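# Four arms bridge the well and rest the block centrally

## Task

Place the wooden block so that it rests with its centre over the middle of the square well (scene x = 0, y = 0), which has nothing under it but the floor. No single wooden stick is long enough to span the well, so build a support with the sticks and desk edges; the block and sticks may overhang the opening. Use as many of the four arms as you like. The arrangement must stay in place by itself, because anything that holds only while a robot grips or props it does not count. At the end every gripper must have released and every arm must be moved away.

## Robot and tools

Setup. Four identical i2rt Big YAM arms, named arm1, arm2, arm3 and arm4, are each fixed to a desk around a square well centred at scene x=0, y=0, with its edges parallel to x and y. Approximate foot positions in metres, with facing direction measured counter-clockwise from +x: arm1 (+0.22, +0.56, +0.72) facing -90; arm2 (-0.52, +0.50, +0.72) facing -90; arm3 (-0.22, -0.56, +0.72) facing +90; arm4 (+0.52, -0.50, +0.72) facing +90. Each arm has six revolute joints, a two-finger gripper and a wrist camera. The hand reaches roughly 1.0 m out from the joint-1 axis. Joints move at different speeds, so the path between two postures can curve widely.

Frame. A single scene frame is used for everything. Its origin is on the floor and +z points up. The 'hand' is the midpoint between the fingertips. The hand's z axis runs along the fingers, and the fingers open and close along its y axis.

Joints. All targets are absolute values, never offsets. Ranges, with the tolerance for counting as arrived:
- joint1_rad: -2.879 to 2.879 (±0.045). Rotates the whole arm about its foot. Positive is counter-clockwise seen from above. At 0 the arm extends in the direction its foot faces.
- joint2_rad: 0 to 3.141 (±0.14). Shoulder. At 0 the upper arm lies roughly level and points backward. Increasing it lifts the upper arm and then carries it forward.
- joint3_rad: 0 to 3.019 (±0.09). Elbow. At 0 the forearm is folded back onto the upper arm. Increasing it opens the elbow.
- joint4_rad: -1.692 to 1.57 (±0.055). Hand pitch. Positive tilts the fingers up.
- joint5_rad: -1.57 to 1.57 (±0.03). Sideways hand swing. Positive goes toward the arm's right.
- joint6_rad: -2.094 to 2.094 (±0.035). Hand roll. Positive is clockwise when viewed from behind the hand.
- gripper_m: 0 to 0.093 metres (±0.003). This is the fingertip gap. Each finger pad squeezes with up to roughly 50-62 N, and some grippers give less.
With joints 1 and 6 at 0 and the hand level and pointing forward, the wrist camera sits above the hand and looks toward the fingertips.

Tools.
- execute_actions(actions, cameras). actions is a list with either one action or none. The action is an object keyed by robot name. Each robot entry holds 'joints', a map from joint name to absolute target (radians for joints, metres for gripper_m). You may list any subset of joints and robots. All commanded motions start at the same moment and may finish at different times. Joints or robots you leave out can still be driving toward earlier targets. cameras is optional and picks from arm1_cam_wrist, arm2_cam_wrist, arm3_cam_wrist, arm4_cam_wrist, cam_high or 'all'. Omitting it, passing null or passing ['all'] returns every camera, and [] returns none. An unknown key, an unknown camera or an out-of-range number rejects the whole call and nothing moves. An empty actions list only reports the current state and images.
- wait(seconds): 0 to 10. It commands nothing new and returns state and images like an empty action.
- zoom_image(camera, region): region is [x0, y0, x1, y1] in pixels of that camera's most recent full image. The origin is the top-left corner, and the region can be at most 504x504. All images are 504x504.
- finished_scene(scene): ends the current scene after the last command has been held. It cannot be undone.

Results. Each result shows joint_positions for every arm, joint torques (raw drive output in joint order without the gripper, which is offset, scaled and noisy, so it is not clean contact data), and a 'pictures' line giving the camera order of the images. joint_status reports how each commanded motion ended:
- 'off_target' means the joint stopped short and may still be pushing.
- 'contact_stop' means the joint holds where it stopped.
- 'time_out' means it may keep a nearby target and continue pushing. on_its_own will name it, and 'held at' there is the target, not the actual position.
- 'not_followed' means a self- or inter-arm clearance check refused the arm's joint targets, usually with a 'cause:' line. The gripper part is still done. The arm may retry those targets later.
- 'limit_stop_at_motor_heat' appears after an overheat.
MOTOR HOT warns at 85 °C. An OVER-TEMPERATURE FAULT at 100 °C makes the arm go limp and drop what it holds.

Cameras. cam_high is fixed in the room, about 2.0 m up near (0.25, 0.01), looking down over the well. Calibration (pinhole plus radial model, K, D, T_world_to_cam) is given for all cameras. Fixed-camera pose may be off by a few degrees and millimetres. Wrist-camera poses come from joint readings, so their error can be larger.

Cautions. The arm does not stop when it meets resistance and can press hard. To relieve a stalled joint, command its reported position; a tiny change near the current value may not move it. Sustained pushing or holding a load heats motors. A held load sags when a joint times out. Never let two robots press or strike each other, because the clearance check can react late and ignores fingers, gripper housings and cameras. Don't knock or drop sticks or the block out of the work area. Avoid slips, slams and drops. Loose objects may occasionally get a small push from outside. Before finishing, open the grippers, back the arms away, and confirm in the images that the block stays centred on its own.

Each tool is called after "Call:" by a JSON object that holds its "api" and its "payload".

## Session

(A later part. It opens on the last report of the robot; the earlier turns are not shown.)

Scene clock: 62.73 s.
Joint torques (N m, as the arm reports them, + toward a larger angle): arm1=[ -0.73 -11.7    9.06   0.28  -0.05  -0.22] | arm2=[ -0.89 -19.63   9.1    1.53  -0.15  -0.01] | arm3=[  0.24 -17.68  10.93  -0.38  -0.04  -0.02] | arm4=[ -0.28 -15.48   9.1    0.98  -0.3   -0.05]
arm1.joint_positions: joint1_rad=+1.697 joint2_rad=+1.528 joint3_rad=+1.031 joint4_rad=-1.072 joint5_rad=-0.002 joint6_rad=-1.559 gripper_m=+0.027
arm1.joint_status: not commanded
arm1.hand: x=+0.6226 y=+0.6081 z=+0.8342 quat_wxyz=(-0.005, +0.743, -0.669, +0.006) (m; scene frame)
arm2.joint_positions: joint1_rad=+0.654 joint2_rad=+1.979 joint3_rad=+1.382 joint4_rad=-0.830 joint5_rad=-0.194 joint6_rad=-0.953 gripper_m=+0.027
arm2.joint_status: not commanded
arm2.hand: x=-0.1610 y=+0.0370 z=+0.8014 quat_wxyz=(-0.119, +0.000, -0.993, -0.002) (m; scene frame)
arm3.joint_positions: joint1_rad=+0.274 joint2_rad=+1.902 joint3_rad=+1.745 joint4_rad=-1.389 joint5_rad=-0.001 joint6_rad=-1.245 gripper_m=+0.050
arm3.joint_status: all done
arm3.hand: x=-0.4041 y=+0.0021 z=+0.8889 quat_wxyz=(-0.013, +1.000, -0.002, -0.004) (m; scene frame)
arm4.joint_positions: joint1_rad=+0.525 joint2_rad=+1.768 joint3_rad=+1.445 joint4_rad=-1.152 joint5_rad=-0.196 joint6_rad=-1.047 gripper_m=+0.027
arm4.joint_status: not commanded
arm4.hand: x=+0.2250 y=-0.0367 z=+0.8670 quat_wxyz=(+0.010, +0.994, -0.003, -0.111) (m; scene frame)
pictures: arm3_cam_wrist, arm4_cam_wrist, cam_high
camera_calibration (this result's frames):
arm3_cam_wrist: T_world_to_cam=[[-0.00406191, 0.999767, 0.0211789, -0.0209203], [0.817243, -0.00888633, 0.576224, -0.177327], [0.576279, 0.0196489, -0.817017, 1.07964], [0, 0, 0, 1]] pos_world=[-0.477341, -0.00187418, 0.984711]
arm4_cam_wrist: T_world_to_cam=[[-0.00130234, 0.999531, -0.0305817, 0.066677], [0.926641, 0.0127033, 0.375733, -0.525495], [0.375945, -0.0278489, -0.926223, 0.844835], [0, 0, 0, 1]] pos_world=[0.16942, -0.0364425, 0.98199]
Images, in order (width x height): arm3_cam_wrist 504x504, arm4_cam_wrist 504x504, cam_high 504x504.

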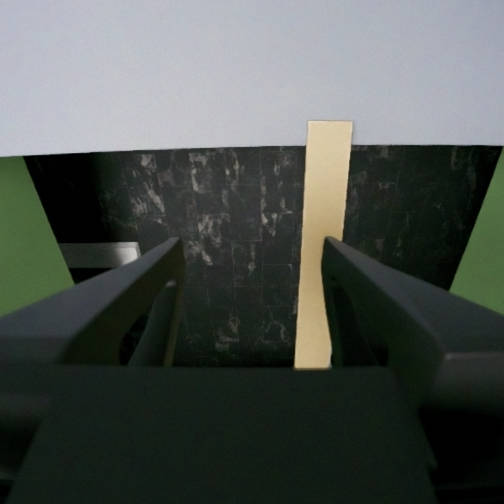

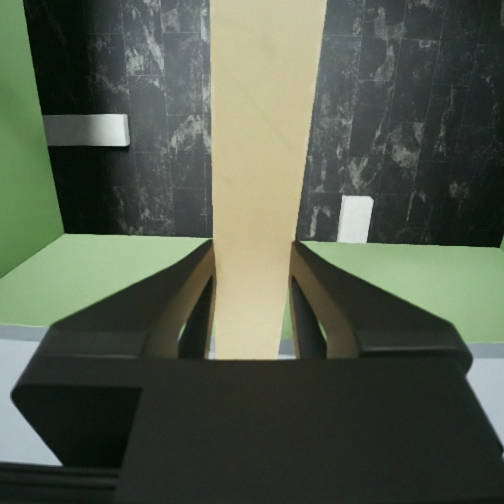

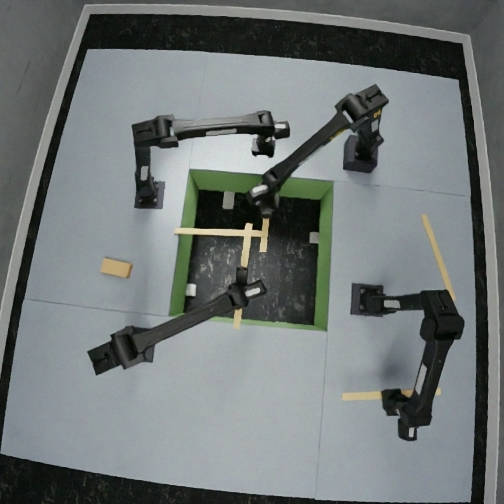

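Call:
{"api": "execute_actions", "payload": {"actions": [{"arm4": {"joints": {"joint1_rad": 0.500, "joint2_rad": 1.832, "joint3_rad": 1.335, "joint4_rad": -0.942, "joint5_rad": -0.199, "joint6_rad": -1.108}}, "arm3": {"joints": {"joint2_rad": 1.3}}}], "cameras": ["cam_high"]}}

Call:
{"api": "zoom_image", "payload": {"camera": "cam_high", "region": [165, 200, 305, 340]}}

Scene clock: 66.10 s.
Joint torques (N m, as the arm reports them, + toward a larger angle): arm1=[ -0.65 -11.72   9.05   0.28  -0.05  -0.22] | arm2=[ -0.94 -19.47   8.97   1.47  -0.15  -0.05] | arm3=[ 0.24 -9.46  9.91  0.59 -0.02  0.03] | arm4=[ -0.05 -15.47   7.45   1.01  -0.44  -0.06]
arm1.joint_positions: joint1_rad=+1.697 joint2_rad=+1.528 joint3_rad=+1.031 joint4_rad=-1.072 joint5_rad=-0.002 joint6_rad=-1.559 gripper_m=+0.027
arm1.joint_status: not commanded
arm1.hand: x=+0.6226 y=+0.6081 z=+0.8342 quat_wxyz=(-0.005, +0.743, -0.669, +0.006) (m; scene frame)
arm2.joint_positions: joint1_rad=+0.654 joint2_rad=+1.979 joint3_rad=+1.382 joint4_rad=-0.830 joint5_rad=-0.194 joint6_rad=-0.953 gripper_m=+0.027
arm2.joint_status: not commanded
arm2.hand: x=-0.1610 y=+0.0370 z=+0.8014 quat_wxyz=(-0.119, +0.000, -0.993, -0.002) (m; scene frame)
arm3.joint_positions: joint1_rad=+0.274 joint2_rad=+1.306 joint3_rad=+1.760 joint4_rad=-1.389 joint5_rad=-0.001 joint6_rad=-1.245 gripper_m=+0.050
arm3.joint_status: all done
arm3.hand: x=-0.3678 y=-0.1079 z=+1.2111 quat_wxyz=(-0.297, +0.950, -0.002, -0.100) (m; scene frame)
arm4.joint_positions: joint1_rad=+0.502 joint2_rad=+1.837 joint3_rad=+1.324 joint4_rad=-0.960 joint5_rad=-0.196 joint6_rad=-1.096 gripper_m=+0.027
arm4.joint_status: all done
arm4.hand: x=+0.2375 y=-0.0347 z=+0.7899 quat_wxyz=(+0.005, +0.994, +0.010, -0.112) (m; scene frame)
pictures: cam_high
Images, in order (width x height): cam_high 504x504.

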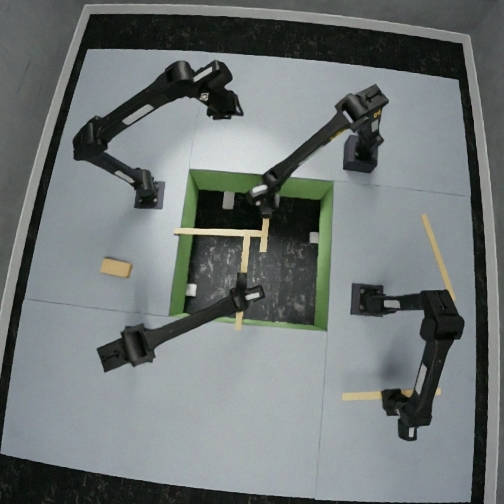

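Region (165, 200, 305, 340) of cam_high's 504x504 image, scaled by 3.600, with more detail than that image has.

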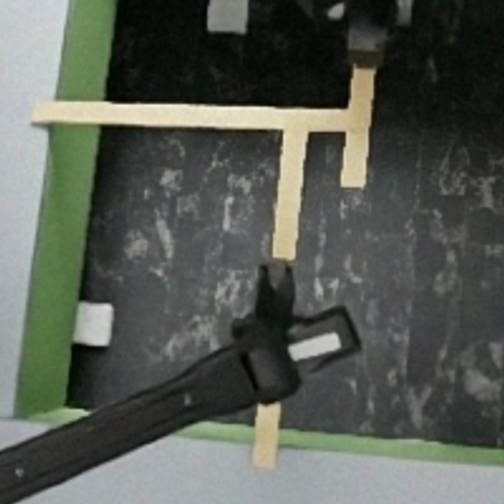

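Call:
{"api": "execute_actions", "payload": {"actions": [{"arm4": {"joints": {"joint2_rad": 1.872, "joint4_rad": -0.900}}}], "cameras": ["cam_high", "arm4_cam_wrist"]}}

Call:
{"api": "zoom_image", "payload": {"camera": "cam_high", "region": [165, 200, 305, 340]}}

Scene clock: 67.20 s.
Joint torques (N m, as the arm reports them, + toward a larger angle): arm1=[ -0.7  -11.7    9.06   0.28  -0.05  -0.22] | arm2=[ -1.29 -19.51   9.21   1.45  -0.22  -0.04] | arm3=[ 0.26 -8.96  9.93  0.58 -0.02  0.03] | arm4=[ -0.14 -14.15   7.43   1.03  -0.43  -0.05]
arm1.joint_positions: joint1_rad=+1.697 joint2_rad=+1.528 joint3_rad=+1.031 joint4_rad=-1.072 joint5_rad=-0.002 joint6_rad=-1.559 gripper_m=+0.027
arm1.joint_status: not commanded
arm1.hand: x=+0.6226 y=+0.6081 z=+0.8342 quat_wxyz=(-0.005, +0.743, -0.669, +0.006) (m; scene frame)
arm2.joint_positions: joint1_rad=+0.654 joint2_rad=+1.979 joint3_rad=+1.382 joint4_rad=-0.830 joint5_rad=-0.194 joint6_rad=-0.953 gripper_m=+0.027
arm2.joint_status: not commanded
arm2.hand: x=-0.1610 y=+0.0370 z=+0.8014 quat_wxyz=(-0.119, +0.000, -0.993, -0.002) (m; scene frame)
arm3.joint_positions: joint1_rad=+0.274 joint2_rad=+1.306 joint3_rad=+1.760 joint4_rad=-1.389 joint5_rad=-0.001 joint6_rad=-1.245 gripper_m=+0.050
arm3.joint_status: not commanded
arm3.hand: x=-0.3678 y=-0.1079 z=+1.2111 quat_wxyz=(-0.297, +0.950, -0.002, -0.100) (m; scene frame)
arm4.joint_positions: joint1_rad=+0.502 joint2_rad=+1.856 joint3_rad=+1.324 joint4_rad=-0.918 joint5_rad=-0.196 joint6_rad=-1.096 gripper_m=+0.027
arm4.joint_status: all done
arm4.hand: x=+0.2335 y=-0.0274 z=+0.7809 quat_wxyz=(-0.005, +0.993, +0.011, -0.117) (m; scene frame)
pictures: arm4_cam_wrist, cam_high
camera_calibration (this result's frames):
arm4_cam_wrist: T_world_to_cam=[[-0.02706, 0.999632, 0.00192762, 0.0353476], [0.930469, 0.0244829, 0.365553, -0.493784], [0.365371, 0.0116855, -0.930789, 0.769303], [0, 0, 0, 1]] pos_world=[0.179326, -0.032235, 0.896495]
Images, in order (width x height): arm4_cam_wrist 504x504, cam_high 504x504.

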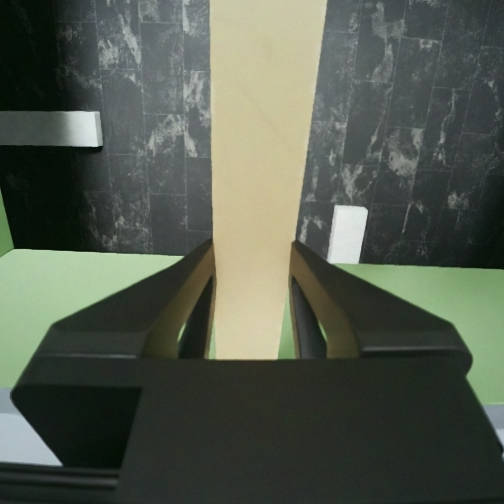

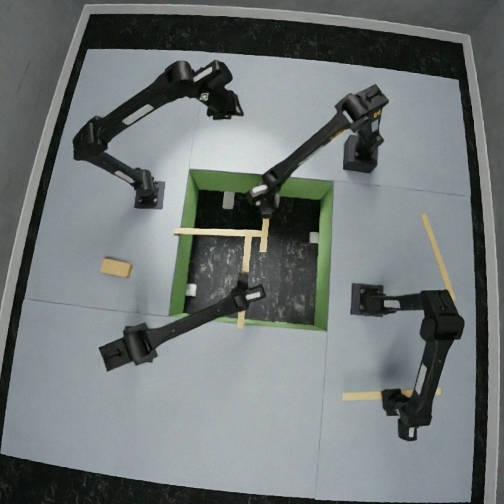

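Region (165, 200, 305, 340) of cam_high's 504x504 image, scaled by 3.600, with more detail than that image has.

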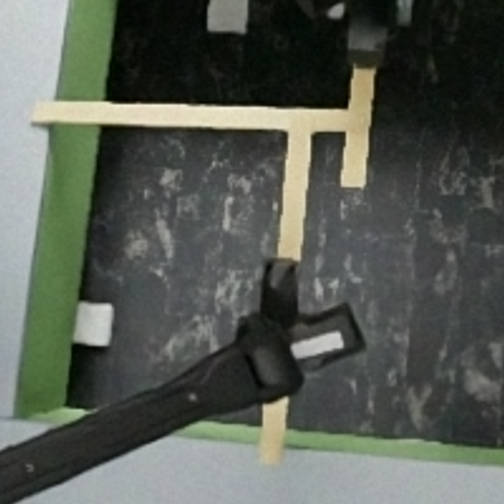

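Call:
{"api": "execute_actions", "payload": {"actions": [{"arm4": {"joints": {"joint2_rad": 1.888}}}], "cameras": ["arm4_cam_wrist"]}}

Scene clock: 68.00 s.
Joint torques (N m, as the arm reports them, + toward a larger angle): arm1=[ -0.69 -11.7    9.06   0.27  -0.05  -0.22] | arm2=[ -1.33 -19.29   9.02   1.45  -0.22  -0.02] | arm3=[ 0.26 -8.9   9.93  0.57 -0.02  0.02] | arm4=[  0.03 -13.48   7.22   1.03  -0.42  -0.04]
arm1.joint_positions: joint1_rad=+1.697 joint2_rad=+1.528 joint3_rad=+1.031 joint4_rad=-1.072 joint5_rad=-0.002 joint6_rad=-1.559 gripper_m=+0.027
arm1.joint_status: not commanded
arm1.hand: x=+0.6226 y=+0.6081 z=+0.8342 quat_wxyz=(-0.005, +0.743, -0.669, +0.006) (m; scene frame)
arm2.joint_positions: joint1_rad=+0.654 joint2_rad=+1.979 joint3_rad=+1.382 joint4_rad=-0.830 joint5_rad=-0.192 joint6_rad=-0.953 gripper_m=+0.027
arm2.joint_status: not commanded
arm2.hand: x=-0.1612 y=+0.0369 z=+0.8014 quat_wxyz=(-0.119, +0.000, -0.993, -0.002) (m; scene frame)
arm3.joint_positions: joint1_rad=+0.274 joint2_rad=+1.306 joint3_rad=+1.760 joint4_rad=-1.389 joint5_rad=-0.001 joint6_rad=-1.245 gripper_m=+0.050
arm3.joint_status: not commanded
arm3.hand: x=-0.3678 y=-0.1079 z=+1.2111 quat_wxyz=(-0.297, +0.950, -0.002, -0.100) (m; scene frame)
arm4.joint_positions: joint1_rad=+0.502 joint2_rad=+1.866 joint3_rad=+1.324 joint4_rad=-0.918 joint5_rad=-0.197 joint6_rad=-1.098 gripper_m=+0.027
arm4.joint_status: all done
arm4.hand: x=+0.2339 y=-0.0282 z=+0.7755 quat_wxyz=(-0.001, +0.993, +0.011, -0.115) (m; scene frame)
pictures: arm4_cam_wrist
camera_calibration (this result's frames):
arm4_cam_wrist: T_world_to_cam=[[-0.0286514, 0.999566, -0.00678529, 0.0433228], [0.928847, 0.0291313, 0.369317, -0.494485], [0.369355, 0.00427897, -0.929279, 0.761835], [0, 0, 0, 1]] pos_world=[0.179155, -0.0321588, 0.890873]
Images, in order (width x height): arm4_cam_wrist 504x504.

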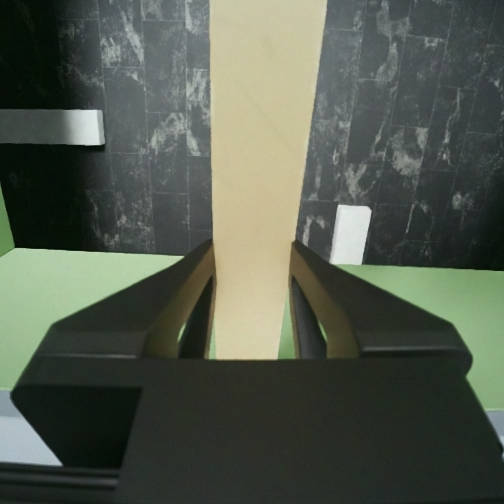

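Call:
{"api": "execute_actions", "payload": {"actions": [{"arm4": {"joints": {"gripper_m": 0.05, "joint2_rad": 1.866}}}], "cameras": ["cam_high", "arm4_cam_wrist", "arm2_cam_wrist"]}}

Call:
{"api": "zoom_image", "payload": {"camera": "cam_high", "region": [165, 200, 305, 340]}}

Scene clock: 68.83 s.
Joint torques (N m, as the arm reports them, + toward a larger angle): arm1=[ -0.67 -11.72   9.07   0.29  -0.04  -0.22] | arm2=[ -0.47 -19.21   8.93   1.5   -0.26   0.03] | arm3=[ 0.25 -8.97  9.96  0.57 -0.02  0.03] | arm4=[ -0.03 -15.3    7.43   1.05  -0.41  -0.05]
arm1.joint_positions: joint1_rad=+1.697 joint2_rad=+1.528 joint3_rad=+1.031 joint4_rad=-1.072 joint5_rad=-0.002 joint6_rad=-1.559 gripper_m=+0.027
arm1.joint_status: not commanded
arm1.hand: x=+0.6226 y=+0.6081 z=+0.8342 quat_wxyz=(-0.005, +0.743, -0.669, +0.006) (m; scene frame)
arm2.joint_positions: joint1_rad=+0.654 joint2_rad=+1.979 joint3_rad=+1.382 joint4_rad=-0.830 joint5_rad=-0.192 joint6_rad=-0.953 gripper_m=+0.027
arm2.joint_status: not commanded
arm2.hand: x=-0.1612 y=+0.0369 z=+0.8014 quat_wxyz=(-0.119, +0.000, -0.993, -0.002) (m; scene frame)
arm3.joint_positions: joint1_rad=+0.274 joint2_rad=+1.306 joint3_rad=+1.760 joint4_rad=-1.389 joint5_rad=-0.001 joint6_rad=-1.245 gripper_m=+0.050
arm3.joint_status: not commanded
arm3.hand: x=-0.3678 y=-0.1079 z=+1.2111 quat_wxyz=(-0.297, +0.950, -0.002, -0.100) (m; scene frame)
arm4.joint_positions: joint1_rad=+0.502 joint2_rad=+1.866 joint3_rad=+1.324 joint4_rad=-0.918 joint5_rad=-0.197 joint6_rad=-1.098 gripper_m=+0.050
arm4.joint_status: all done
arm4.hand: x=+0.2339 y=-0.0282 z=+0.7755 quat_wxyz=(-0.001, +0.993, +0.011, -0.115) (m; scene frame)
pictures: arm2_cam_wrist, arm4_cam_wrist, cam_high
camera_calibration (this result's frames):
arm2_cam_wrist: T_world_to_cam=[[0.000754856, -0.999956, -0.00931601, 0.046263], [-0.932023, -0.00407962, 0.362377, -0.434649], [-0.362399, 0.00840919, -0.931985, 0.806666], [0, 0, 0, 1]] pos_world=[-0.112803, 0.0377044, 0.909738]
arm4_cam_wrist: T_world_to_cam=[[-0.0286514, 0.999566, -0.00678529, 0.0433228], [0.928847, 0.0291313, 0.369317, -0.494485], [0.369355, 0.00427897, -0.929279, 0.761835], [0, 0, 0, 1]] pos_world=[0.179155, -0.0321588, 0.890873]
Images, in order (width x height): arm2_cam_wrist 504x504, arm4_cam_wrist 504x504, cam_high 504x504.

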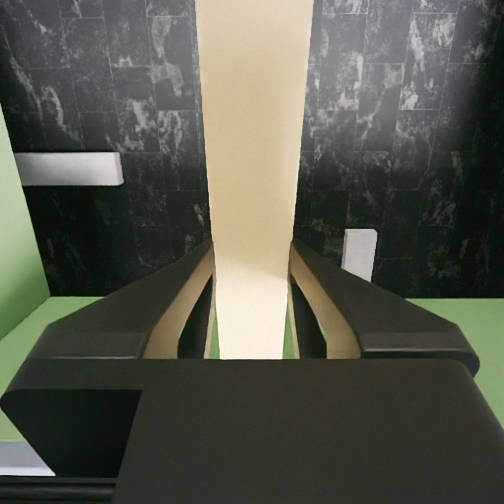

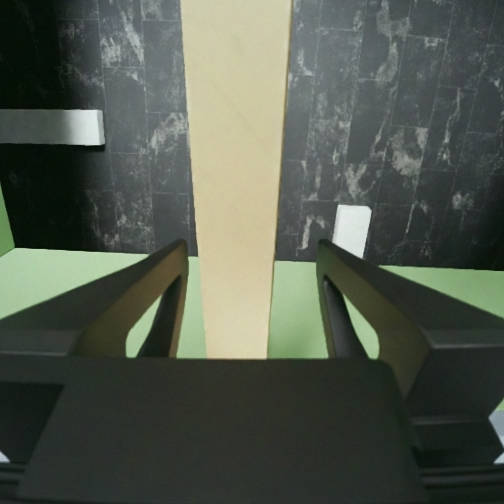

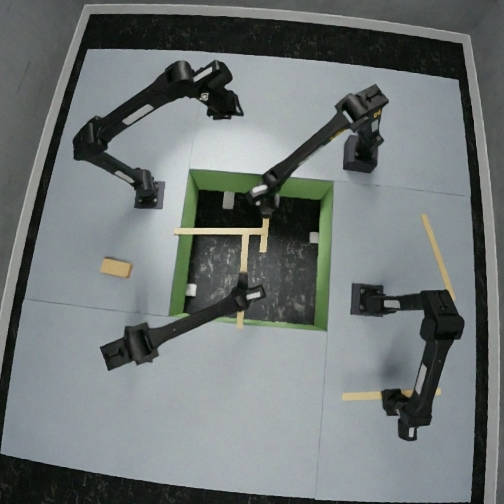

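Region (165, 200, 305, 340) of cam_high's 504x504 image, scaled by 3.600, with more detail than that image has.

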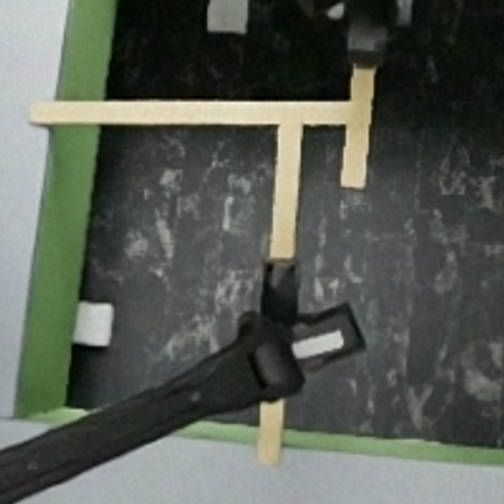

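Call:
{"api": "execute_actions", "payload": {"actions": [], "cameras": ["cam_high"]}}

Call:
{"api": "zoom_image", "payload": {"camera": "cam_high", "region": [220, 205, 290, 275]}}

Scene clock: 69.13 s.
Joint torques (N m, as the arm reports them, + toward a larger angle): arm1=[ -0.7  -11.71   9.05   0.28  -0.04  -0.22] | arm2=[ -1.22 -20.38   9.03   1.42  -0.25   0.  ] | arm3=[ 0.28 -9.04  9.96  0.59 -0.02  0.03] | arm4=[ -0.13 -15.22   7.41   1.03  -0.42  -0.04]
arm1.joint_positions: joint1_rad=+1.697 joint2_rad=+1.528 joint3_rad=+1.031 joint4_rad=-1.072 joint5_rad=-0.002 joint6_rad=-1.559 gripper_m=+0.027
arm1.joint_status: not commanded
arm1.hand: x=+0.6226 y=+0.6081 z=+0.8342 quat_wxyz=(-0.005, +0.743, -0.669, +0.006) (m; scene frame)
arm2.joint_positions: joint1_rad=+0.654 joint2_rad=+1.979 joint3_rad=+1.382 joint4_rad=-0.830 joint5_rad=-0.192 joint6_rad=-0.953 gripper_m=+0.027
arm2.joint_status: not commanded
arm2.hand: x=-0.1612 y=+0.0369 z=+0.8014 quat_wxyz=(-0.119, +0.000, -0.993, -0.002) (m; scene frame)
arm3.joint_positions: joint1_rad=+0.274 joint2_rad=+1.306 joint3_rad=+1.760 joint4_rad=-1.389 joint5_rad=-0.001 joint6_rad=-1.245 gripper_m=+0.050
arm3.joint_status: not commanded
arm3.hand: x=-0.3678 y=-0.1079 z=+1.2111 quat_wxyz=(-0.297, +0.950, -0.002, -0.100) (m; scene frame)
arm4.joint_positions: joint1_rad=+0.502 joint2_rad=+1.866 joint3_rad=+1.324 joint4_rad=-0.918 joint5_rad=-0.197 joint6_rad=-1.098 gripper_m=+0.050
arm4.joint_status: all done
arm4.hand: x=+0.2339 y=-0.0282 z=+0.7755 quat_wxyz=(-0.001, +0.993, +0.011, -0.115) (m; scene frame)
pictures: cam_high
Images, in order (width x height): cam_high 504x504.

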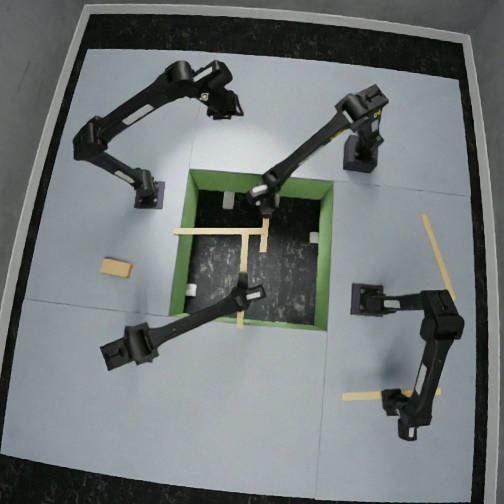

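Region (220, 205, 290, 275) of cam_high's 504x504 image, scaled by 7.200, with more detail than that image has.

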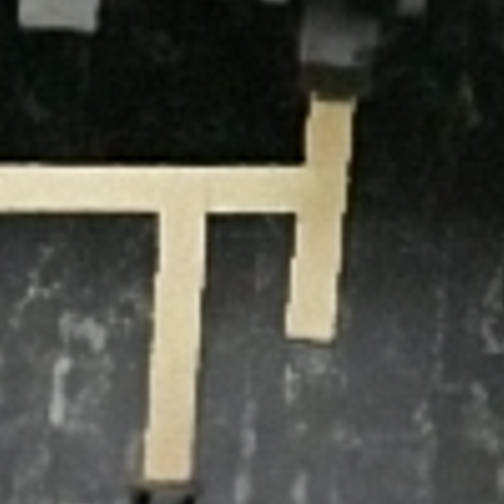

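Call:
{"api": "execute_actions", "payload": {"actions": [{"arm4": {"joints": {"gripper_m": 0.01}}, "arm3": {"joints": {"joint1_rad": -0.575, "joint5_rad": -0.125, "joint6_rad": -0.60, "gripper_m": 0.06}}}], "cameras": ["cam_high", "arm4_cam_wrist"]}}

Call:
{"api": "zoom_image", "payload": {"camera": "cam_high", "region": [165, 200, 305, 340]}}

Scene clock: 71.67 s.
Joint torques (N m, as the arm reports them, + toward a larger angle): arm1=[ -0.64 -11.72   9.05   0.28  -0.05  -0.22] | arm2=[ -1.19 -19.8    9.06   1.43  -0.27   0.02] | arm3=[ 0.69 -9.01  9.99  0.59 -0.15  0.25] | arm4=[ -0.01 -15.3    7.41   1.02  -0.42  -0.04]
arm1.joint_positions: joint1_rad=+1.697 joint2_rad=+1.528 joint3_rad=+1.031 joint4_rad=-1.072 joint5_rad=-0.002 joint6_rad=-1.559 gripper_m=+0.027
arm1.joint_status: not commanded
arm1.hand: x=+0.6226 y=+0.6081 z=+0.8342 quat_wxyz=(-0.005, +0.743, -0.669, +0.006) (m; scene frame)
arm2.joint_positions: joint1_rad=+0.654 joint2_rad=+1.979 joint3_rad=+1.382 joint4_rad=-0.830 joint5_rad=-0.192 joint6_rad=-0.953 gripper_m=+0.027
arm2.joint_status: not commanded
arm2.hand: x=-0.1612 y=+0.0369 z=+0.8014 quat_wxyz=(-0.119, +0.000, -0.993, -0.002) (m; scene frame)
arm3.joint_positions: joint1_rad=-0.579 joint2_rad=+1.306 joint3_rad=+1.760 joint4_rad=-1.389 joint5_rad=-0.124 joint6_rad=-0.613 gripper_m=+0.060
arm3.joint_status: all done
arm3.hand: x=+0.0060 y=-0.1393 z=+1.2123 quat_wxyz=(-0.293, +0.710, -0.628, -0.124) (m; scene frame)
arm4.joint_positions: joint1_rad=+0.502 joint2_rad=+1.866 joint3_rad=+1.324 joint4_rad=-0.918 joint5_rad=-0.197 joint6_rad=-1.098 gripper_m=+0.026
arm4.joint_status: gripper_m off_target (ended at +0.026, target +0.010)
arm4.hand: x=+0.2339 y=-0.0282 z=+0.7755 quat_wxyz=(-0.001, +0.993, +0.011, -0.115) (m; scene frame)
pictures: arm4_cam_wrist, cam_high
camera_calibration (this result's frames):
arm4_cam_wrist: T_world_to_cam=[[-0.0286514, 0.999566, -0.00678529, 0.0433228], [0.928847, 0.0291313, 0.369317, -0.494485], [0.369355, 0.00427897, -0.929279, 0.761835], [0, 0, 0, 1]] pos_world=[0.179155, -0.0321588, 0.890873]
Images, in order (width x height): arm4_cam_wrist 504x504, cam_high 504x504.

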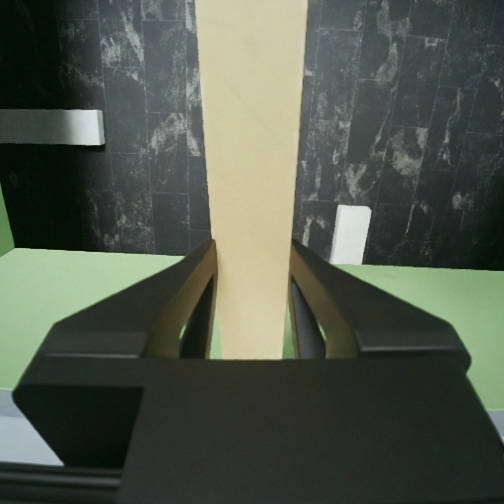

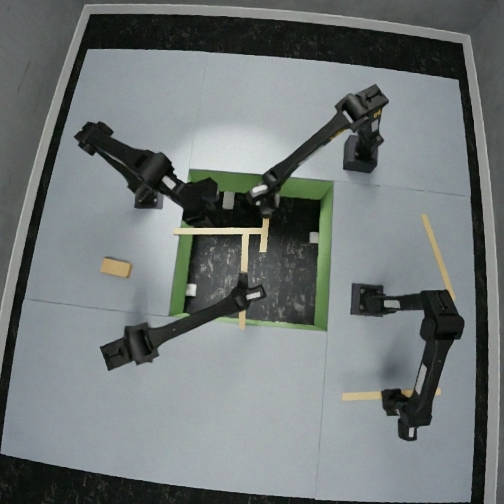

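Region (165, 200, 305, 340) of cam_high's 504x504 image, scaled by 3.600, with more detail than that image has.

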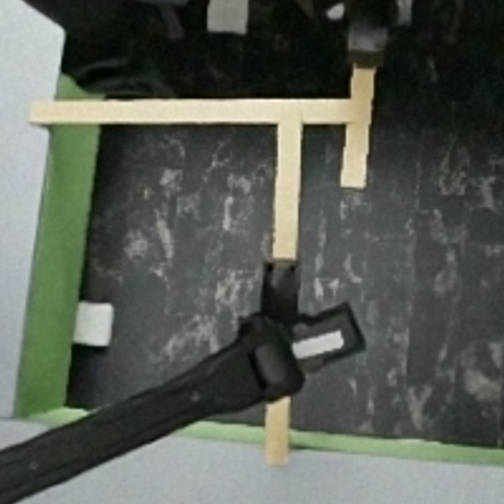

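Call:
{"api": "execute_actions", "payload": {"actions": [{"arm3": {"joints": {"joint2_rad": 1.29, "joint3_rad": 0.822, "joint4_rad": -0.760, "joint6_rad": -0.59}}, "arm4": {"joints": {"gripper_m": 0.05}}}], "cameras": ["arm3_cam_wrist", "arm4_cam_wrist"]}}

Scene clock: 73.87 s.
Joint torques (N m, as the arm reports them, + toward a larger angle): arm1=[ -0.71 -11.71   9.05   0.28  -0.04  -0.22] | arm2=[ -0.3  -19.67   8.89   1.44  -0.23  -0.01] | arm3=[ 0.64 -7.72  9.04  1.25 -0.16  0.21] | arm4=[ -0.12 -15.27   7.37   1.02  -0.42  -0.04]
arm1.joint_positions: joint1_rad=+1.697 joint2_rad=+1.528 joint3_rad=+1.031 joint4_rad=-1.072 joint5_rad=-0.002 joint6_rad=-1.559 gripper_m=+0.027
arm1.joint_status: not commanded
arm1.hand: x=+0.6226 y=+0.6081 z=+0.8342 quat_wxyz=(-0.005, +0.743, -0.669, +0.006) (m; scene frame)
arm2.joint_positions: joint1_rad=+0.654 joint2_rad=+1.979 joint3_rad=+1.382 joint4_rad=-0.830 joint5_rad=-0.192 joint6_rad=-0.953 gripper_m=+0.027
arm2.joint_status: not commanded
arm2.hand: x=-0.1612 y=+0.0369 z=+0.8014 quat_wxyz=(-0.119, +0.000, -0.993, -0.002) (m; scene frame)
arm3.joint_positions: joint1_rad=-0.579 joint2_rad=+1.290 joint3_rad=+0.814 joint4_rad=-0.778 joint5_rad=-0.124 joint6_rad=-0.602 gripper_m=+0.060
arm3.joint_status: all done
arm3.hand: x=-0.0337 y=-0.2066 z=+0.8330 quat_wxyz=(-0.141, +0.728, -0.664, -0.094) (m; scene frame)
arm4.joint_positions: joint1_rad=+0.502 joint2_rad=+1.866 joint3_rad=+1.324 joint4_rad=-0.918 joint5_rad=-0.197 joint6_rad=-1.098 gripper_m=+0.050
arm4.joint_status: all done
arm4.hand: x=+0.2339 y=-0.0282 z=+0.7755 quat_wxyz=(-0.001, +0.993, +0.011, -0.115) (m; scene frame)
pictures: arm3_cam_wrist, arm4_cam_wrist
camera_calibration (this result's frames):
arm3_cam_wrist: T_world_to_cam=[[0.993092, 0.087399, 0.0782965, -0.0120823], [0.0615473, -0.956078, 0.286579, -0.429542], [0.0999042, -0.27978, -0.954852, 0.861492], [0, 0, 0, 1]] pos_world=[-0.0476307, -0.168591, 0.946641]
arm4_cam_wrist: T_world_to_cam=[[-0.0286514, 0.999566, -0.00678529, 0.0433228], [0.928847, 0.0291313, 0.369317, -0.494485], [0.369355, 0.00427897, -0.929279, 0.761835], [0, 0, 0, 1]] pos_world=[0.179155, -0.0321588, 0.890873]
Images, in order (width x height): arm3_cam_wrist 504x504, arm4_cam_wrist 504x504.

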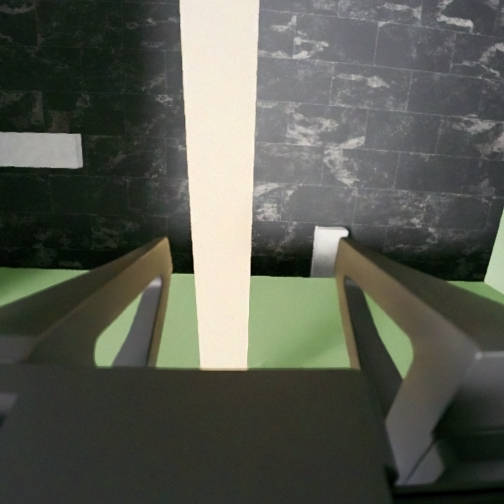

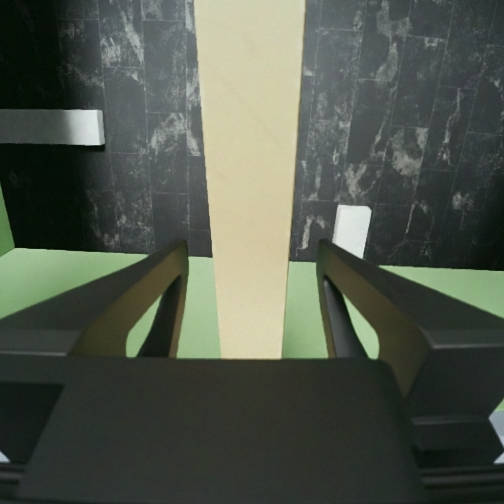

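Call:
{"api": "execute_actions", "payload": {"actions": [{"arm3": {"joints": {"joint2_rad": 1.455, "gripper_m": 0.075}}, "arm4": {"joints": {"joint2_rad": 1.905}}}], "cameras": ["arm3_cam_wrist", "arm4_cam_wrist"]}}

Scene clock: 75.00 s.
Joint torques (N m, as the arm reports them, + toward a larger angle): arm1=[ -0.64 -11.67   9.05   0.28  -0.05  -0.22] | arm2=[ -1.59 -19.26   8.97   1.32  -0.24  -0.02] | arm3=[ 0.64 -9.46  8.11  0.82 -0.17  0.2 ] | arm4=[  0.05 -14.12   7.26   0.97  -0.41  -0.05]
arm1.joint_positions: joint1_rad=+1.697 joint2_rad=+1.528 joint3_rad=+1.031 joint4_rad=-1.072 joint5_rad=-0.002 joint6_rad=-1.559 gripper_m=+0.027
arm1.joint_status: not commanded
arm1.hand: x=+0.6226 y=+0.6081 z=+0.8342 quat_wxyz=(-0.005, +0.743, -0.669, +0.006) (m; scene frame)
arm2.joint_positions: joint1_rad=+0.654 joint2_rad=+1.979 joint3_rad=+1.382 joint4_rad=-0.830 joint5_rad=-0.192 joint6_rad=-0.953 gripper_m=+0.027
arm2.joint_status: not commanded
arm2.hand: x=-0.1612 y=+0.0369 z=+0.8014 quat_wxyz=(-0.119, +0.000, -0.993, -0.002) (m; scene frame)
arm3.joint_positions: joint1_rad=-0.579 joint2_rad=+1.463 joint3_rad=+0.814 joint4_rad=-0.774 joint5_rad=-0.124 joint6_rad=-0.602 gripper_m=+0.075
arm3.joint_status: all done
arm3.hand: x=-0.0382 y=-0.2142 z=+0.7688 quat_wxyz=(-0.059, +0.732, -0.675, -0.077) (m; scene frame)
arm4.joint_positions: joint1_rad=+0.502 joint2_rad=+1.886 joint3_rad=+1.324 joint4_rad=-0.918 joint5_rad=-0.197 joint6_rad=-1.098 gripper_m=+0.050
arm4.joint_status: all done
arm4.hand: x=+0.2347 y=-0.0300 z=+0.7650 quat_wxyz=(+0.008, +0.994, +0.010, -0.111) (m; scene frame)
pictures: arm3_cam_wrist, arm4_cam_wrist
camera_calibration (this result's frames):
arm3_cam_wrist: T_world_to_cam=[[0.995579, 0.0917679, -0.0200352, 0.0747248], [0.0917661, -0.904749, 0.415942, -0.505475], [0.0200434, -0.415942, -0.90917, 0.731229], [0, 0, 0, 1]] pos_world=[-0.0426653, -0.160036, 0.876557]
arm4_cam_wrist: T_world_to_cam=[[-0.0286559, 0.999287, -0.0245852, 0.0587192], [0.925386, 0.03582, 0.377329, -0.496498], [0.377941, -0.0119381, -0.925753, 0.746594], [0, 0, 0, 1]] pos_world=[0.178967, -0.0319798, 0.879948]
Images, in order (width x height): arm3_cam_wrist 504x504, arm4_cam_wrist 504x504.

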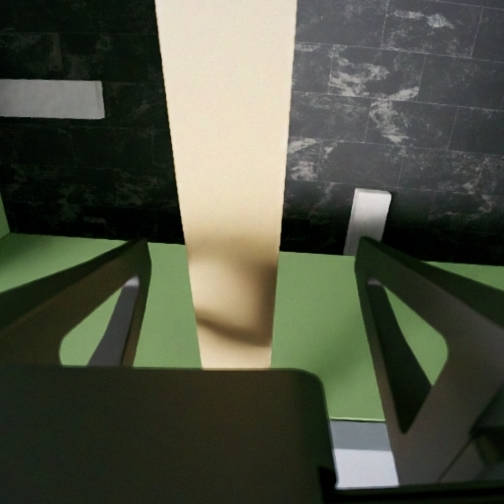

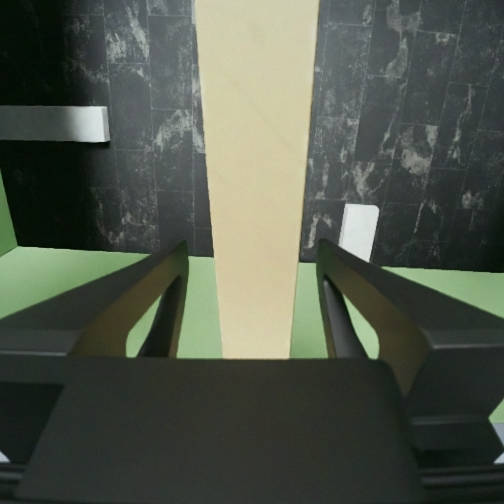

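Call:
{"api": "execute_actions", "payload": {"actions": [{"arm3": {"joints": {"gripper_m": 0.01}}, "arm4": {"joints": {"gripper_m": 0.01}}}], "cameras": ["arm3_cam_wrist", "arm4_cam_wrist", "cam_high"]}}

Call:
{"api": "zoom_image", "payload": {"camera": "cam_high", "region": [165, 200, 305, 340]}}

Scene clock: 75.83 s.
Joint torques (N m, as the arm reports them, + toward a larger angle): arm1=[ -0.68 -11.69   9.05   0.28  -0.05  -0.22] | arm2=[ -1.04 -19.94   9.06   1.42  -0.25   0.  ] | arm3=[ 0.66 -9.34  8.02  0.84 -0.16  0.19] | arm4=[  0.01 -13.86   7.25   1.    -0.4   -0.04]
arm1.joint_positions: joint1_rad=+1.697 joint2_rad=+1.528 joint3_rad=+1.031 joint4_rad=-1.072 joint5_rad=-0.002 joint6_rad=-1.559 gripper_m=+0.027
arm1.joint_status: not commanded
arm1.hand: x=+0.6226 y=+0.6081 z=+0.8342 quat_wxyz=(-0.005, +0.743, -0.669, +0.006) (m; scene frame)
arm2.joint_positions: joint1_rad=+0.654 joint2_rad=+1.979 joint3_rad=+1.382 joint4_rad=-0.830 joint5_rad=-0.192 joint6_rad=-0.953 gripper_m=+0.027
arm2.joint_status: not commanded
arm2.hand: x=-0.1612 y=+0.0369 z=+0.8014 quat_wxyz=(-0.119, +0.000, -0.993, -0.002) (m; scene frame)
arm3.joint_positions: joint1_rad=-0.579 joint2_rad=+1.463 joint3_rad=+0.814 joint4_rad=-0.774 joint5_rad=-0.125 joint6_rad=-0.602 gripper_m=+0.027
arm3.joint_status: gripper_m off_target (ended at +0.027, target +0.010)
arm3.hand: x=-0.0382 y=-0.2141 z=+0.7689 quat_wxyz=(-0.059, +0.732, -0.675, -0.077) (m; scene frame)
arm4.joint_positions: joint1_rad=+0.502 joint2_rad=+1.886 joint3_rad=+1.324 joint4_rad=-0.918 joint5_rad=-0.197 joint6_rad=-1.099 gripper_m=+0.027
arm4.joint_status: gripper_m off_target (ended at +0.027, target +0.010)
arm4.hand: x=+0.2346 y=-0.0300 z=+0.7650 quat_wxyz=(+0.008, +0.994, +0.011, -0.111) (m; scene frame)
pictures: arm3_cam_wrist, arm4_cam_wrist, cam_high
camera_calibration (this result's frames):
arm3_cam_wrist: T_world_to_cam=[[0.995604, 0.0914618, -0.0201927, 0.0747816], [0.0915638, -0.904989, 0.415465, -0.505074], [0.0197249, -0.415487, -0.909385, 0.731546], [0, 0, 0, 1]] pos_world=[-0.0426361, -0.159978, 0.876608]
arm4_cam_wrist: T_world_to_cam=[[-0.029443, 0.999272, -0.024242, 0.058588], [0.925557, 0.0364133, 0.376852, -0.496074], [0.377461, -0.0113417, -0.925956, 0.746937], [0, 0, 0, 1]] pos_world=[0.17893, -0.0320101, 0.879998]
Images, in order (width x height): arm3_cam_wrist 504x504, arm4_cam_wrist 504x504, cam_high 504x504.

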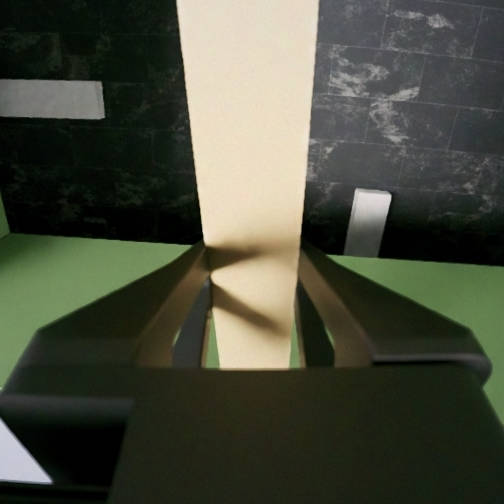

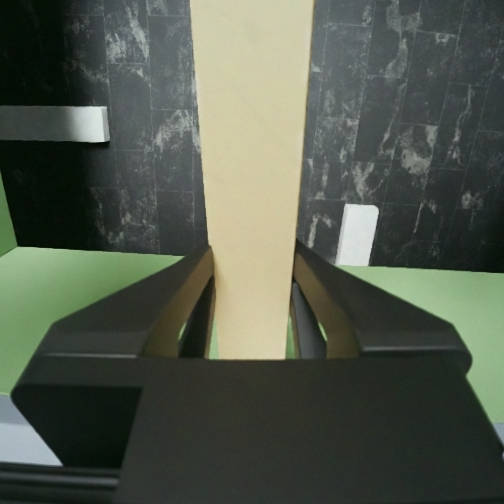

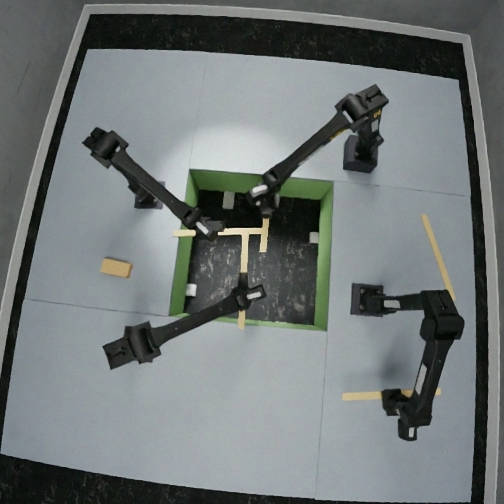

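Region (165, 200, 305, 340) of cam_high's 504x504 image, scaled by 3.600, with more detail than that image has.

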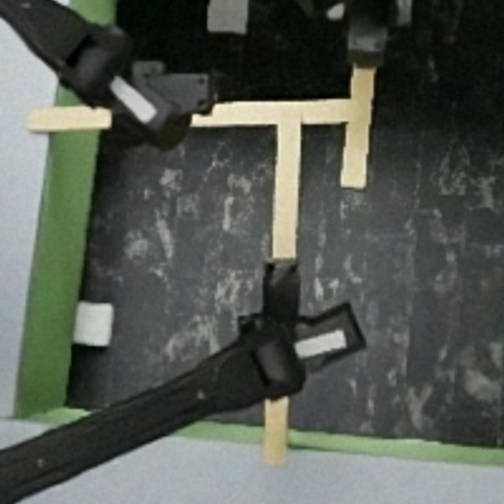

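Call:
{"api": "execute_actions", "payload": {"actions": [{"arm4": {"joints": {"joint2_rad": 1.848}}}], "cameras": []}}

Call:
{"api": "execute_actions", "payload": {"actions": [{"arm3": {"joints": {"joint4_rad": -0.738, "joint6_rad": -0.540}}, "arm4": {"joints": {"joint6_rad": -1.035}}}], "cameras": ["cam_high", "arm2_cam_wrist"]}}

Call:
{"api": "zoom_image", "payload": {"camera": "cam_high", "region": [165, 200, 305, 340]}}

Scene clock: 77.17 s.
Joint torques (N m, as the arm reports them, + toward a larger angle): arm1=[ -0.67 -11.74   9.05   0.28  -0.05  -0.22] | arm2=[ -1.19 -19.74   8.92   1.61  -0.27   0.05] | arm3=[ 0.63 -9.48  8.04  0.84 -0.15  0.2 ] | arm4=[  0.   -15.92   7.46   0.96  -0.4   -0.03]
arm1.joint_positions: joint1_rad=+1.697 joint2_rad=+1.528 joint3_rad=+1.031 joint4_rad=-1.072 joint5_rad=-0.002 joint6_rad=-1.559 gripper_m=+0.027
arm1.joint_status: not commanded
arm1.hand: x=+0.6226 y=+0.6081 z=+0.8342 quat_wxyz=(-0.005, +0.743, -0.669, +0.006) (m; scene frame)
arm2.joint_positions: joint1_rad=+0.654 joint2_rad=+1.979 joint3_rad=+1.382 joint4_rad=-0.830 joint5_rad=-0.192 joint6_rad=-0.953 gripper_m=+0.027
arm2.joint_status: not commanded
arm2.hand: x=-0.1612 y=+0.0369 z=+0.8014 quat_wxyz=(-0.119, +0.000, -0.993, -0.002) (m; scene frame)
arm3.joint_positions: joint1_rad=-0.579 joint2_rad=+1.463 joint3_rad=+0.814 joint4_rad=-0.774 joint5_rad=-0.125 joint6_rad=-0.602 gripper_m=+0.027
arm3.joint_status: not commanded
arm3.hand: x=-0.0382 y=-0.2141 z=+0.7689 quat_wxyz=(-0.059, +0.732, -0.675, -0.077) (m; scene frame)
arm4.joint_positions: joint1_rad=+0.502 joint2_rad=+1.855 joint3_rad=+1.324 joint4_rad=-0.918 joint5_rad=-0.197 joint6_rad=-1.099 gripper_m=+0.027
arm4.joint_status: all done
arm4.hand: x=+0.2333 y=-0.0272 z=+0.7814 quat_wxyz=(-0.006, +0.993, +0.012, -0.118) (m; scene frame)
pictures: none
No camera images: the call's "cameras" was empty. Leave "cameras" out to get every camera's image.

Scene clock: 78.03 s.
Joint torques (N m, as the arm reports them, + toward a larger angle): arm1=[ -0.69 -11.77   9.05   0.27  -0.05  -0.22] | arm2=[ -0.56 -19.72   9.06   1.64  -0.26  -0.03] | arm3=[ 0.63 -9.57  8.06  1.02 -0.15  0.31] | arm4=[ -0.06 -15.74   7.46   1.    -0.4    0.16]
arm1.joint_positions: joint1_rad=+1.697 joint2_rad=+1.528 joint3_rad=+1.031 joint4_rad=-1.072 joint5_rad=-0.002 joint6_rad=-1.559 gripper_m=+0.027
arm1.joint_status: not commanded
arm1.hand: x=+0.6226 y=+0.6081 z=+0.8342 quat_wxyz=(-0.005, +0.743, -0.669, +0.006) (m; scene frame)
arm2.joint_positions: joint1_rad=+0.654 joint2_rad=+1.979 joint3_rad=+1.382 joint4_rad=-0.830 joint5_rad=-0.192 joint6_rad=-0.954 gripper_m=+0.027
arm2.joint_status: not commanded
arm2.hand: x=-0.1612 y=+0.0369 z=+0.8014 quat_wxyz=(-0.119, +0.000, -0.993, -0.002) (m; scene frame)
arm3.joint_positions: joint1_rad=-0.579 joint2_rad=+1.463 joint3_rad=+0.814 joint4_rad=-0.755 joint5_rad=-0.125 joint6_rad=-0.566 gripper_m=+0.027
arm3.joint_status: all done
arm3.hand: x=-0.0360 y=-0.2103 z=+0.7696 quat_wxyz=(-0.067, +0.719, -0.687, -0.080) (m; scene frame)
arm4.joint_positions: joint1_rad=+0.502 joint2_rad=+1.855 joint3_rad=+1.324 joint4_rad=-0.918 joint5_rad=-0.197 joint6_rad=-1.048 gripper_m=+0.027
arm4.joint_status: all done
arm4.hand: x=+0.2333 y=-0.0272 z=+0.7814 quat_wxyz=(-0.003, +0.993, -0.013, -0.118) (m; scene frame)
pictures: arm2_cam_wrist, cam_high
camera_calibration (this result's frames):
arm2_cam_wrist: T_world_to_cam=[[0.00112558, -0.999957, -0.00922612, 0.0462508], [-0.932022, -0.00439258, 0.362376, -0.434636], [-0.362401, 0.00819106, -0.931986, 0.806674], [0, 0, 0, 1]] pos_world=[-0.112803, 0.0377321, 0.909738]
Images, in order (width x height): arm2_cam_wrist 504x504, cam_high 504x504.

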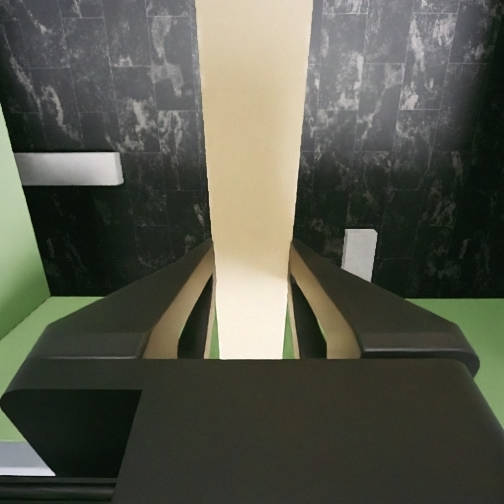

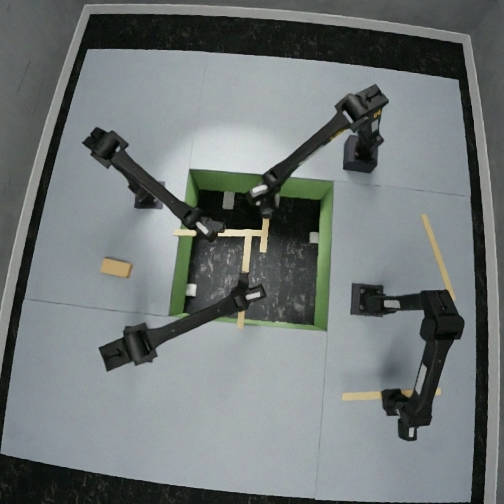

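Region (165, 200, 305, 340) of cam_high's 504x504 image, scaled by 3.600, with more detail than that image has.

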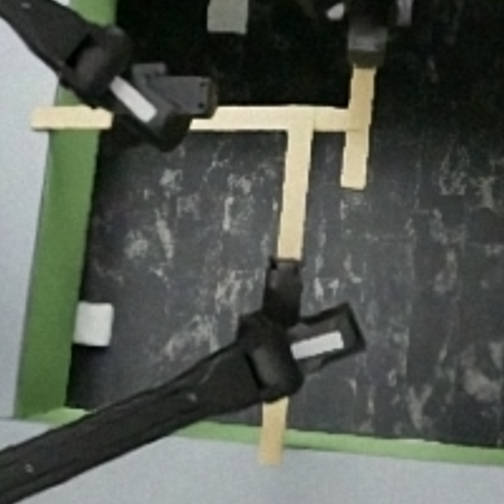

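Call:
{"api": "execute_actions", "payload": {"actions": [{"arm1": {"joints": {"joint1_rad": -0.393, "joint2_rad": 0.939, "joint3_rad": 0.612, "joint4_rad": -1.033, "joint5_rad": -0.104}}, "arm3": {"joints": {"joint6_rad": -0.556}}, "arm4": {"joints": {"joint2_rad": 1.890}}}], "cameras": ["cam_high"]}}

Scene clock: 82.00 s.
Joint torques (N m, as the arm reports them, + toward a larger angle): arm1=[-0.44 -4.95  7.28  0.97 -0.23 -0.18] | arm2=[ -0.97 -19.14   9.11   1.53  -0.2   -0.02] | arm3=[ 0.62 -9.5   8.06  1.03 -0.15  0.18] | arm4=[ -0.09 -13.97   7.36   0.99  -0.39   0.2 ]
arm1.joint_positions: joint1_rad=-0.390 joint2_rad=+0.943 joint3_rad=+0.621 joint4_rad=-1.034 joint5_rad=-0.102 joint6_rad=-1.560 gripper_m=+0.027
arm1.joint_status: all done
arm1.hand: x=+0.1267 y=+0.3059 z=+0.8605 quat_wxyz=(-0.036, -0.197, -0.973, +0.114) (m; scene frame)
arm2.joint_positions: joint1_rad=+0.654 joint2_rad=+1.979 joint3_rad=+1.382 joint4_rad=-0.830 joint5_rad=-0.192 joint6_rad=-0.954 gripper_m=+0.027
arm2.joint_status: not commanded
arm2.hand: x=-0.1612 y=+0.0369 z=+0.8014 quat_wxyz=(-0.119, +0.000, -0.993, -0.002) (m; scene frame)
arm3.joint_positions: joint1_rad=-0.579 joint2_rad=+1.463 joint3_rad=+0.814 joint4_rad=-0.755 joint5_rad=-0.125 joint6_rad=-0.565 gripper_m=+0.027
arm3.joint_status: all done
arm3.hand: x=-0.0360 y=-0.2103 z=+0.7696 quat_wxyz=(-0.067, +0.719, -0.687, -0.080) (m; scene frame)
arm4.joint_positions: joint1_rad=+0.502 joint2_rad=+1.874 joint3_rad=+1.324 joint4_rad=-0.918 joint5_rad=-0.197 joint6_rad=-1.047 gripper_m=+0.027
arm4.joint_status: all done
arm4.hand: x=+0.2341 y=-0.0288 z=+0.7715 quat_wxyz=(+0.006, +0.993, -0.014, -0.114) (m; scene frame)
pictures: cam_high
Images, in order (width x height): cam_high 504x504.

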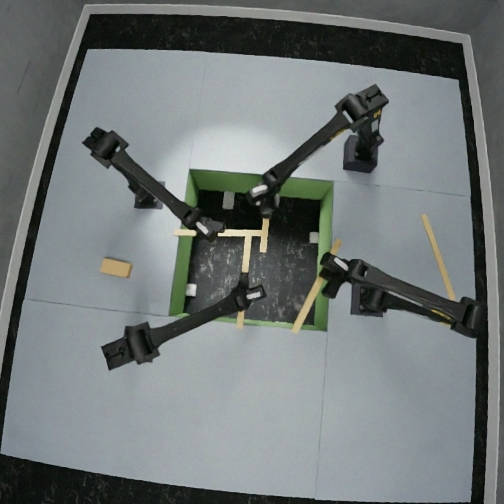

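Call:
{"api": "execute_actions", "payload": {"actions": [{"arm1": {"joints": {"joint6_rad": -0.39}}}], "cameras": ["cam_high", "arm1_cam_wrist"]}}

Scene clock: 84.17 s.
Joint torques (N m, as the arm reports them, + toward a larger angle): arm1=[-0.46 -4.98  7.38  1.05 -0.18  0.01] | arm2=[ -0.77 -19.15   9.17   1.34  -0.25  -0.04] | arm3=[ 0.59 -9.43  8.06  1.02 -0.15  0.17] | arm4=[ -0.06 -13.99   7.33   0.97  -0.41   0.18]
arm1.joint_positions: joint1_rad=-0.390 joint2_rad=+0.943 joint3_rad=+0.621 joint4_rad=-1.034 joint5_rad=-0.102 joint6_rad=-0.402 gripper_m=+0.027
arm1.joint_status: all done
arm1.hand: x=+0.1267 y=+0.3059 z=+0.8605 quat_wxyz=(-0.093, -0.698, -0.706, +0.076) (m; scene frame)
arm2.joint_positions: joint1_rad=+0.654 joint2_rad=+1.979 joint3_rad=+1.382 joint4_rad=-0.830 joint5_rad=-0.192 joint6_rad=-0.954 gripper_m=+0.027
arm2.joint_status: not commanded
arm2.hand: x=-0.1612 y=+0.0369 z=+0.8014 quat_wxyz=(-0.119, +0.000, -0.993, -0.002) (m; scene frame)
arm3.joint_positions: joint1_rad=-0.579 joint2_rad=+1.463 joint3_rad=+0.814 joint4_rad=-0.755 joint5_rad=-0.125 joint6_rad=-0.565 gripper_m=+0.027
arm3.joint_status: not commanded
arm3.hand: x=-0.0360 y=-0.2103 z=+0.7696 quat_wxyz=(-0.067, +0.719, -0.687, -0.080) (m; scene frame)
arm4.joint_positions: joint1_rad=+0.502 joint2_rad=+1.874 joint3_rad=+1.324 joint4_rad=-0.918 joint5_rad=-0.197 joint6_rad=-1.047 gripper_m=+0.027
arm4.joint_status: not commanded
arm4.hand: x=+0.2341 y=-0.0288 z=+0.7715 quat_wxyz=(+0.006, +0.993, -0.014, -0.114) (m; scene frame)
pictures: arm1_cam_wrist, cam_high
camera_calibration (this result's frames):
arm1_cam_wrist: T_world_to_cam=[[-0.999288, -0.0229491, -0.0299572, 0.159839], [-0.0324074, 0.928606, 0.369649, -0.595391], [0.0193353, 0.370357, -0.928688, 0.809714], [0, 0, 0, 1]] pos_world=[0.124774, 0.256669, 0.976846]
Images, in order (width x height): arm1_cam_wrist 504x504, cam_high 504x504.

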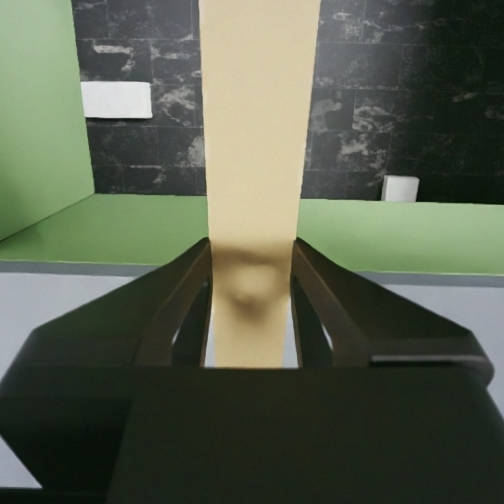

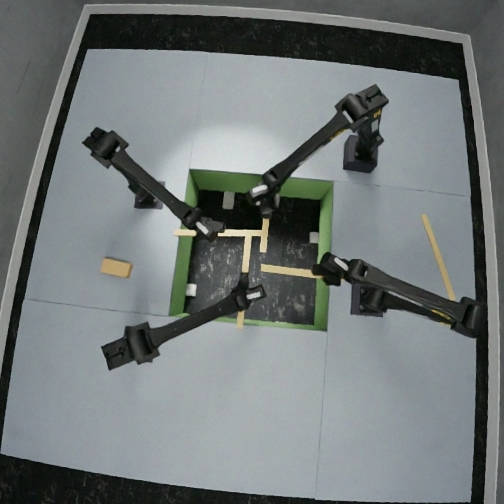

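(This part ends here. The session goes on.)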